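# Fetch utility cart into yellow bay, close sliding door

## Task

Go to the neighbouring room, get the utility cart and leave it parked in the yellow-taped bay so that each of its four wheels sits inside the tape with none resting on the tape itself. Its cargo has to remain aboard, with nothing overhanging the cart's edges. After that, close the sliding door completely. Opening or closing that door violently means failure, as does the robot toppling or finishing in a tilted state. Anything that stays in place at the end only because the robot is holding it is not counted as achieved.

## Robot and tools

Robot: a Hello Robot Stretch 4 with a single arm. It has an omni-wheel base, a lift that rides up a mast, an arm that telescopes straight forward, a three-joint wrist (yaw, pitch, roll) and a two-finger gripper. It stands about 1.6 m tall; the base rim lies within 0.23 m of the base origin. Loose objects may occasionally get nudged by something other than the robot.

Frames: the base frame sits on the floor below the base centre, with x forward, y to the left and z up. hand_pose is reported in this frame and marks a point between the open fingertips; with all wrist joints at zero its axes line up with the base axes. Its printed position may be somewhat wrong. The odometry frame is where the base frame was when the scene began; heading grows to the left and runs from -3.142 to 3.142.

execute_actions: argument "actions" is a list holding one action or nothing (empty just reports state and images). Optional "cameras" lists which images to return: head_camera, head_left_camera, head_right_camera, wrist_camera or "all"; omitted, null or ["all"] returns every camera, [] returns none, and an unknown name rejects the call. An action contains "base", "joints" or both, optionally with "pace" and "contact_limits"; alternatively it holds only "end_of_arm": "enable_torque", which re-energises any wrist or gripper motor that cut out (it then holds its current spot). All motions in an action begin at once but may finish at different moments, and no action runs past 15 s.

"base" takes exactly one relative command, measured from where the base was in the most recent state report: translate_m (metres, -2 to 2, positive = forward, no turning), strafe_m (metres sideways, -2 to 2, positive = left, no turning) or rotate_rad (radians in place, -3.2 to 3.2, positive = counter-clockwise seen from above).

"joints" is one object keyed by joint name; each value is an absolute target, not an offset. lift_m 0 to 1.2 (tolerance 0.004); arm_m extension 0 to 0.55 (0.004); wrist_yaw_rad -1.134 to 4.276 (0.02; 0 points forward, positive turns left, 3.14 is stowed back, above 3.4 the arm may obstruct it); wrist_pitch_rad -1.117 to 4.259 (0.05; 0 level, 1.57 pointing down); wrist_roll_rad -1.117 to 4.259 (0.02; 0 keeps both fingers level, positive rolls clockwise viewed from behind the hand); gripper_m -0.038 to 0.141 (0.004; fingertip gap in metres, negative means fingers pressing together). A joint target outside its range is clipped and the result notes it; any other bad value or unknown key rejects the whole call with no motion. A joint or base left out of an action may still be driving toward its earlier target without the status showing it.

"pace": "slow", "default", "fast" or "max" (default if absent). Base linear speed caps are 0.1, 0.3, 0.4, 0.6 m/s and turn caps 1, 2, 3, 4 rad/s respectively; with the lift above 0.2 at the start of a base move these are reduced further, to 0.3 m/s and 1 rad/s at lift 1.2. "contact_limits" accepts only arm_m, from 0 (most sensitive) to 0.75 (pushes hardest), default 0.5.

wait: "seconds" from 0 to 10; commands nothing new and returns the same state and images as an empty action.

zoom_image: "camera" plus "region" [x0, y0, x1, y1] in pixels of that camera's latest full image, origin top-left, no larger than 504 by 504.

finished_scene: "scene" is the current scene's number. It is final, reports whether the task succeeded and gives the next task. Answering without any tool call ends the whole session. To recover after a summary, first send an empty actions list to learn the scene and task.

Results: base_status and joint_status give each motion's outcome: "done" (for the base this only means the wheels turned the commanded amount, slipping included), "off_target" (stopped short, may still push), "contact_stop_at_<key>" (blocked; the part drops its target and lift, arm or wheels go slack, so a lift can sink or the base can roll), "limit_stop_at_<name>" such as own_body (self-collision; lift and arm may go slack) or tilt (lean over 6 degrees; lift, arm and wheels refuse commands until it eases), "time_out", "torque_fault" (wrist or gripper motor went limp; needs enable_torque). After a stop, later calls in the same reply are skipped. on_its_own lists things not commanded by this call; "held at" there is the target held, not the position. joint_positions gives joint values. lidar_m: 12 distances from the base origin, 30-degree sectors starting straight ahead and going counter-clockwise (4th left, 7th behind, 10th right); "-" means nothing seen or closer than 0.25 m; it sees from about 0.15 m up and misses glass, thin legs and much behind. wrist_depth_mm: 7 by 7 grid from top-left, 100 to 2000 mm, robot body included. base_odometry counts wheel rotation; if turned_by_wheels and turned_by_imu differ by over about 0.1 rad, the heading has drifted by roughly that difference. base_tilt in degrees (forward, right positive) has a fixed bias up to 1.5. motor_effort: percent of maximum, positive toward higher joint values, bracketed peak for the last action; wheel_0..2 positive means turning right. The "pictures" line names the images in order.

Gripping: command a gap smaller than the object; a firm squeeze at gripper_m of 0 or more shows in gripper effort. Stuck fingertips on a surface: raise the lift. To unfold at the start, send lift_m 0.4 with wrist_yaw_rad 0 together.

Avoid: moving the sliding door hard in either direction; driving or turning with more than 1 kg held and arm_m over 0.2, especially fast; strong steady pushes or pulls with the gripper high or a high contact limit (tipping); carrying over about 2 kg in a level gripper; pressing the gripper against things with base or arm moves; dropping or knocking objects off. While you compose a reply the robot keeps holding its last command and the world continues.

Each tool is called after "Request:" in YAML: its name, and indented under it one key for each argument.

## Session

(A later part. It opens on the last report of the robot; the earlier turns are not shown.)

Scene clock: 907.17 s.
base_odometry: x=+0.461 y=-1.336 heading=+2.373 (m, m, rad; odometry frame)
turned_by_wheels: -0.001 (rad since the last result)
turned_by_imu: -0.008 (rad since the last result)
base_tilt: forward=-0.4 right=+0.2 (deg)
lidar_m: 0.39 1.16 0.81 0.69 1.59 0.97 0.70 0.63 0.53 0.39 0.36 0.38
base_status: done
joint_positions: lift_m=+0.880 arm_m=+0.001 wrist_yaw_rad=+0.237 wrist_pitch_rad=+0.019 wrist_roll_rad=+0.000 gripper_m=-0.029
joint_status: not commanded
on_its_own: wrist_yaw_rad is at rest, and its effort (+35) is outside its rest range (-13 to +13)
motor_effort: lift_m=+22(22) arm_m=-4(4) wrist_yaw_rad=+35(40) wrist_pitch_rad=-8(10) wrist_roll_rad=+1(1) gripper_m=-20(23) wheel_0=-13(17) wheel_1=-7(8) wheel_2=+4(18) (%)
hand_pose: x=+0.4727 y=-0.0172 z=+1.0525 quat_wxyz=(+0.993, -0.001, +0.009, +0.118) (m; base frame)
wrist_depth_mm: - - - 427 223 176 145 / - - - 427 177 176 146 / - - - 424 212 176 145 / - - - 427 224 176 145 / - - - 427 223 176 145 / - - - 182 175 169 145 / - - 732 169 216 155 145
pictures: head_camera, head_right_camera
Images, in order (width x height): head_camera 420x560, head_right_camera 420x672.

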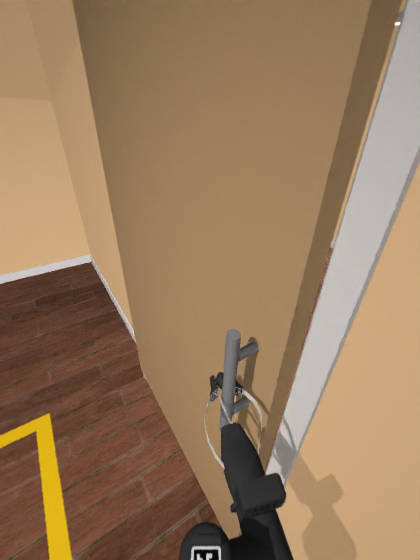

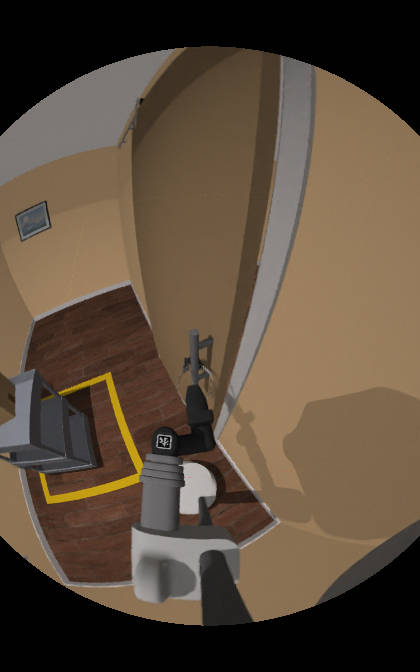

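Nearly; a few more cm.

Request:
execute_actions:
  actions:
    - {"base":{"strafe_m":-0.03},"pace":"slow"}
  cameras: []

Request:
execute_actions:
  actions:
    - {"base":{"translate_m":-0.05},"pace":"slow"}
  cameras: []

Request:
execute_actions:
  actions:
    - {"base":{"translate_m":-0.04},"pace":"slow"}
  cameras: ["head_camera","head_right_camera"]

Scene clock: 915.50 s.
base_odometry: x=+0.482 y=-1.315 heading=+2.373 (m, m, rad; odometry frame)
turned_by_wheels: +0.000 (rad since the last result)
turned_by_imu: -0.001 (rad since the last result)
base_tilt: forward=-0.3 right=+0.1 (deg)
lidar_m: 0.38 1.05 0.86 0.74 1.60 0.91 0.66 0.62 0.51 0.37 0.33 0.36
base_status: done
joint_positions: lift_m=+0.880 arm_m=+0.001 wrist_yaw_rad=+0.257 wrist_pitch_rad=+0.018 wrist_roll_rad=+0.000 gripper_m=-0.029
joint_status: not commanded
on_its_own: wrist_yaw_rad is at rest, and its effort (-23) is outside its rest range (-13 to +13)
motor_effort: lift_m=+22(22) arm_m=-4(5) wrist_yaw_rad=-23(35) wrist_pitch_rad=-8(8) wrist_roll_rad=+1(1) gripper_m=-20(22) wheel_0=+5(11) wheel_1=-5(11) wheel_2=+3(3) (%)
hand_pose: x=+0.4729 y=-0.0112 z=+1.0526 quat_wxyz=(+0.992, -0.001, +0.009, +0.128) (m; base frame)
wrist_depth_mm: - - - 171 223 154 134 / - - - 172 187 154 135 / - - - 173 210 154 135 / - - - 173 224 154 135 / - - - 173 224 154 136 / - - 750 174 182 154 136 / - - - 170 204 136 136
pictures: none
No camera images: the call's "cameras" was empty. Leave "cameras" out to get every camera's image.

Scene clock: 917.47 s.
base_odometry: x=+0.518 y=-1.349 heading=+2.373 (m, m, rad; odometry frame)
turned_by_wheels: +0.000 (rad since the last result)
turned_by_imu: -0.074 (rad since the last result)
base_tilt: forward=-0.4 right=+0.3 (deg)
lidar_m: 0.40 0.96 0.88 0.71 1.59 1.00 0.65 0.60 0.63 0.43 0.36 0.38
base_status: done
joint_positions: lift_m=+0.880 arm_m=+0.001 wrist_yaw_rad=+0.249 wrist_pitch_rad=+0.018 wrist_roll_rad=-0.001 gripper_m=-0.029
joint_status: not commanded
motor_effort: lift_m=+22(22) arm_m=-5(5) wrist_yaw_rad=+2(25) wrist_pitch_rad=-8(12) wrist_roll_rad=+2(1) gripper_m=-23(28) wheel_0=-6(14) wheel_1=-3(17) wheel_2=+8(17) (%)
hand_pose: x=+0.4730 y=-0.0138 z=+1.0526 quat_wxyz=(+0.992, -0.001, +0.009, +0.124) (m; base frame)
wrist_depth_mm: - - 904 173 230 167 141 / - - 931 173 190 168 141 / - - 917 173 219 168 141 / - - 931 173 231 168 142 / - - 931 174 231 168 142 / - - 759 175 180 169 143 / - - 647 170 220 151 143
pictures: none
No camera images: the call's "cameras" was empty. Leave "cameras" out to get every camera's image.

Scene clock: 919.40 s.
base_odometry: x=+0.547 y=-1.377 heading=+2.374 (m, m, rad; odometry frame)
turned_by_wheels: +0.001 (rad since the last result)
turned_by_imu: -0.192 (rad since the last result)
base_tilt: forward=-0.3 right=+0.3 (deg)
lidar_m: 0.40 0.72 3.05 0.64 0.73 1.42 0.78 0.66 0.67 0.52 0.42 0.43
base_status: done
joint_positions: lift_m=+0.880 arm_m=+0.001 wrist_yaw_rad=+0.255 wrist_pitch_rad=+0.019 wrist_roll_rad=+0.000 gripper_m=-0.029
joint_status: not commanded
on_its_own: wrist_yaw_rad is at rest, and its effort (-18) is outside its rest range (-13 to +13)
motor_effort: lift_m=+20(22) arm_m=-6(9) wrist_yaw_rad=-18(89) wrist_pitch_rad=-8(16) wrist_roll_rad=+0(2) gripper_m=-15(36) wheel_0=+3(16) wheel_1=+2(18) wheel_2=+3(28) (%)
hand_pose: x=+0.4731 y=-0.0117 z=+1.0527 quat_wxyz=(+0.992, -0.001, +0.009, +0.127) (m; base frame)
wrist_depth_mm: - 1708 466 171 209 164 166 / - 1756 462 172 195 165 166 / - 1708 469 173 203 165 167 / - 1708 469 173 211 165 168 / - 1808 473 174 211 166 169 / - 1863 184 175 183 166 169 / - 854 439 148 200 157 170
pictures: head_camera, head_right_camera
Images, in order (width x height): head_camera 420x560, head_right_camera 420x672.

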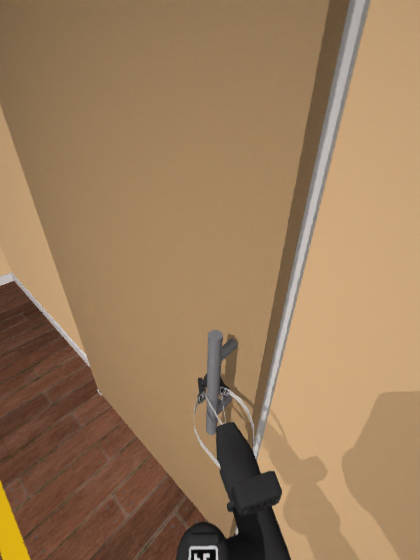

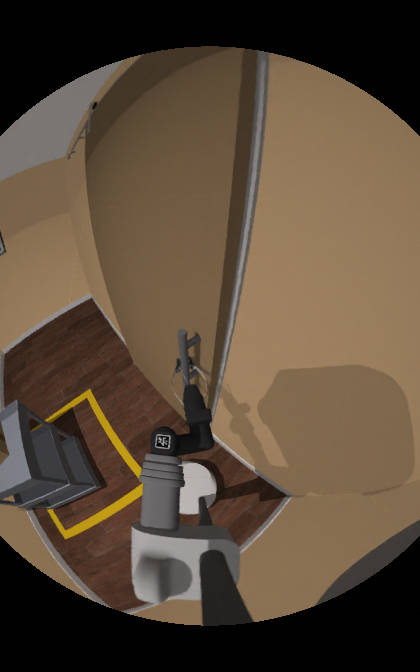

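Request:
execute_actions:
  actions:
    - {"joints":{"gripper_m":0.06}}
  cameras: []

Request:
execute_actions:
  actions:
    - {"base":{"translate_m":-0.12},"pace":"slow"}
  cameras: []

Request:
execute_actions:
  actions:
    - {"base":{"rotate_rad":1.9},"pace":"slow"}

Scene clock: 928.97 s.
base_odometry: x=+0.547 y=-1.377 heading=+2.374 (m, m, rad; odometry frame)
turned_by_wheels: +0.000 (rad since the last result)
turned_by_imu: -0.001 (rad since the last result)
base_tilt: forward=-0.4 right=+0.2 (deg)
lidar_m: 0.40 0.72 3.06 0.64 0.73 1.45 0.79 0.65 0.67 0.50 0.42 0.42
base_status: not commanded
joint_positions: lift_m=+0.880 arm_m=+0.001 wrist_yaw_rad=+0.253 wrist_pitch_rad=+0.019 wrist_roll_rad=+0.000 gripper_m=+0.060
joint_status: all done
motor_effort: lift_m=+20(20) arm_m=-5(6) wrist_yaw_rad=-11(18) wrist_pitch_rad=-10(7) wrist_roll_rad=-1(1) gripper_m=-1(17) wheel_0=+3(3) wheel_1=+2(2) wheel_2=+2(2) (%)
hand_pose: x=+0.4728 y=-0.0124 z=+1.0527 quat_wxyz=(+0.992, -0.001, +0.009, +0.126) (m; base frame)
wrist_depth_mm: - 1708 462 172 211 164 170 / - 1661 462 173 195 164 170 / - 1708 466 173 203 165 170 / - 1661 466 174 211 165 171 / - 1756 469 174 211 165 171 / - 1756 196 175 189 166 172 / - 1808 473 144 203 160 173
pictures: none
No camera images: the call's "cameras" was empty. Leave "cameras" out to get every camera's image.

Scene clock: 931.47 s.
base_odometry: x=+0.633 y=-1.461 heading=+2.373 (m, m, rad; odometry frame)
turned_by_wheels: +0.000 (rad since the last result)
turned_by_imu: -0.001 (rad since the last result)
base_tilt: forward=-0.4 right=+0.2 (deg)
lidar_m: 0.51 0.89 0.89 0.61 0.96 1.27 0.69 0.57 0.57 0.61 0.50 0.50
base_status: done
joint_positions: lift_m=+0.880 arm_m=+0.001 wrist_yaw_rad=+0.250 wrist_pitch_rad=+0.019 wrist_roll_rad=+0.000 gripper_m=+0.060
joint_status: not commanded
motor_effort: lift_m=+20(20) arm_m=-4(4) wrist_yaw_rad=-3(18) wrist_pitch_rad=-10(10) wrist_roll_rad=+0(1) gripper_m=-3(1) wheel_0=+0(4) wheel_1=-3(4) wheel_2=+2(7) (%)
hand_pose: x=+0.4728 y=-0.0133 z=+1.0527 quat_wxyz=(+0.992, -0.001, +0.009, +0.125) (m; base frame)
wrist_depth_mm: - - 715 452 327 285 281 / - - 723 449 317 285 282 / - - 715 455 306 286 283 / - - 732 455 317 289 282 / - - 732 459 307 289 283 / - - 195 455 193 287 282 / - - 723 144 312 285 283
pictures: none
No camera images: the call's "cameras" was empty. Leave "cameras" out to get every camera's image.

Scene clock: 934.63 s.
base_odometry: x=+0.633 y=-1.461 heading=-2.010 (m, m, rad; odometry frame)
turned_by_wheels: +1.900 (rad since the last result)
turned_by_imu: +1.910 (rad since the last result)
base_tilt: forward=-0.3 right=+0.2 (deg)
lidar_m: 0.68 1.46 0.82 0.60 0.56 0.61 0.51 0.51 0.52 0.70 2.40 0.62
base_status: done
joint_positions: lift_m=+0.880 arm_m=+0.001 wrist_yaw_rad=+0.250 wrist_pitch_rad=+0.019 wrist_roll_rad=+0.000 gripper_m=+0.060
joint_status: not commanded
motor_effort: lift_m=+20(20) arm_m=-4(4) wrist_yaw_rad=-2(3) wrist_pitch_rad=-9(7) wrist_roll_rad=+0(0) gripper_m=-3(4) wheel_0=-1(5) wheel_1=-2(2) wheel_2=-1(7) (%)
hand_pose: x=+0.4728 y=-0.0133 z=+1.0527 quat_wxyz=(+0.992, -0.001, +0.009, +0.125) (m; base frame)
wrist_depth_mm: 1138 1255 1255 1336 1397 1537 1576 / 1160 1205 1255 1336 1430 1464 1618 / 1138 1229 1308 1336 1430 1576 1576 / 1160 1229 1308 1336 1430 1464 1576 / 1160 1205 1281 1397 1397 750 585 / 1229 1205 196 1366 192 741 591 / 1182 1182 1281 144 715 634 591
pictures: head_camera, head_left_camera, head_right_camera, wrist_camera
Images, in order (width x height): head_camera 420x560, head_left_camera 420x672, head_right_camera 420x672, wrist_camera 616x392.

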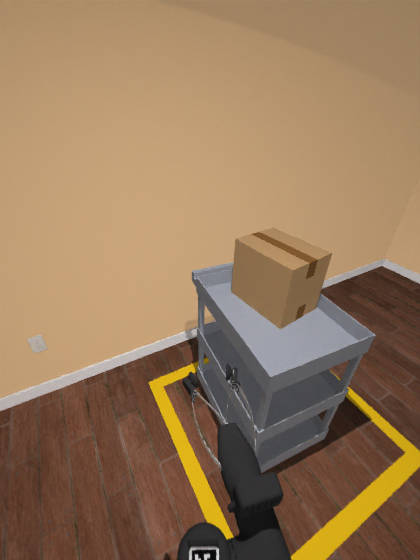

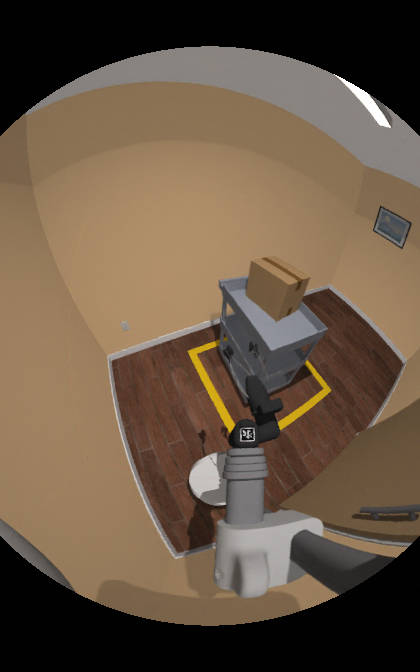

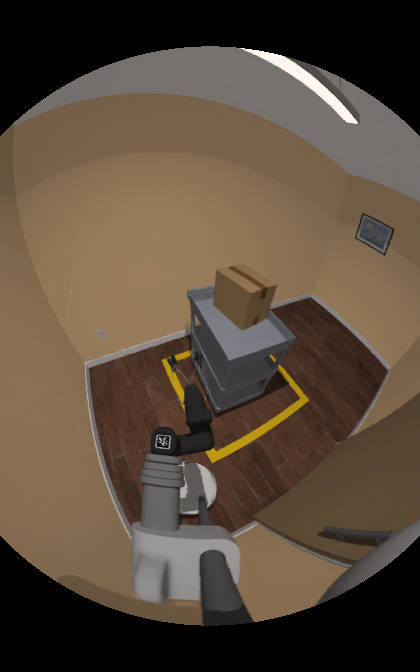

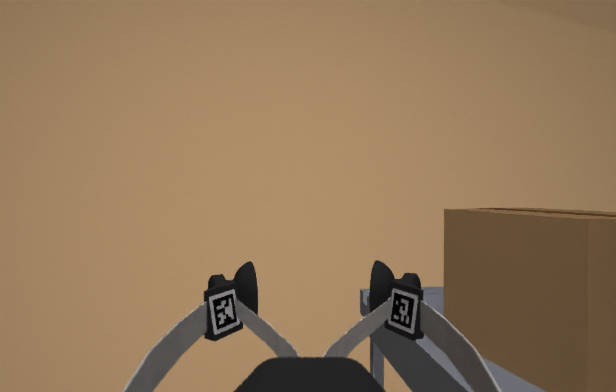

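Request:
finished_scene:
  scene: 1

The scene is finished: the task was done.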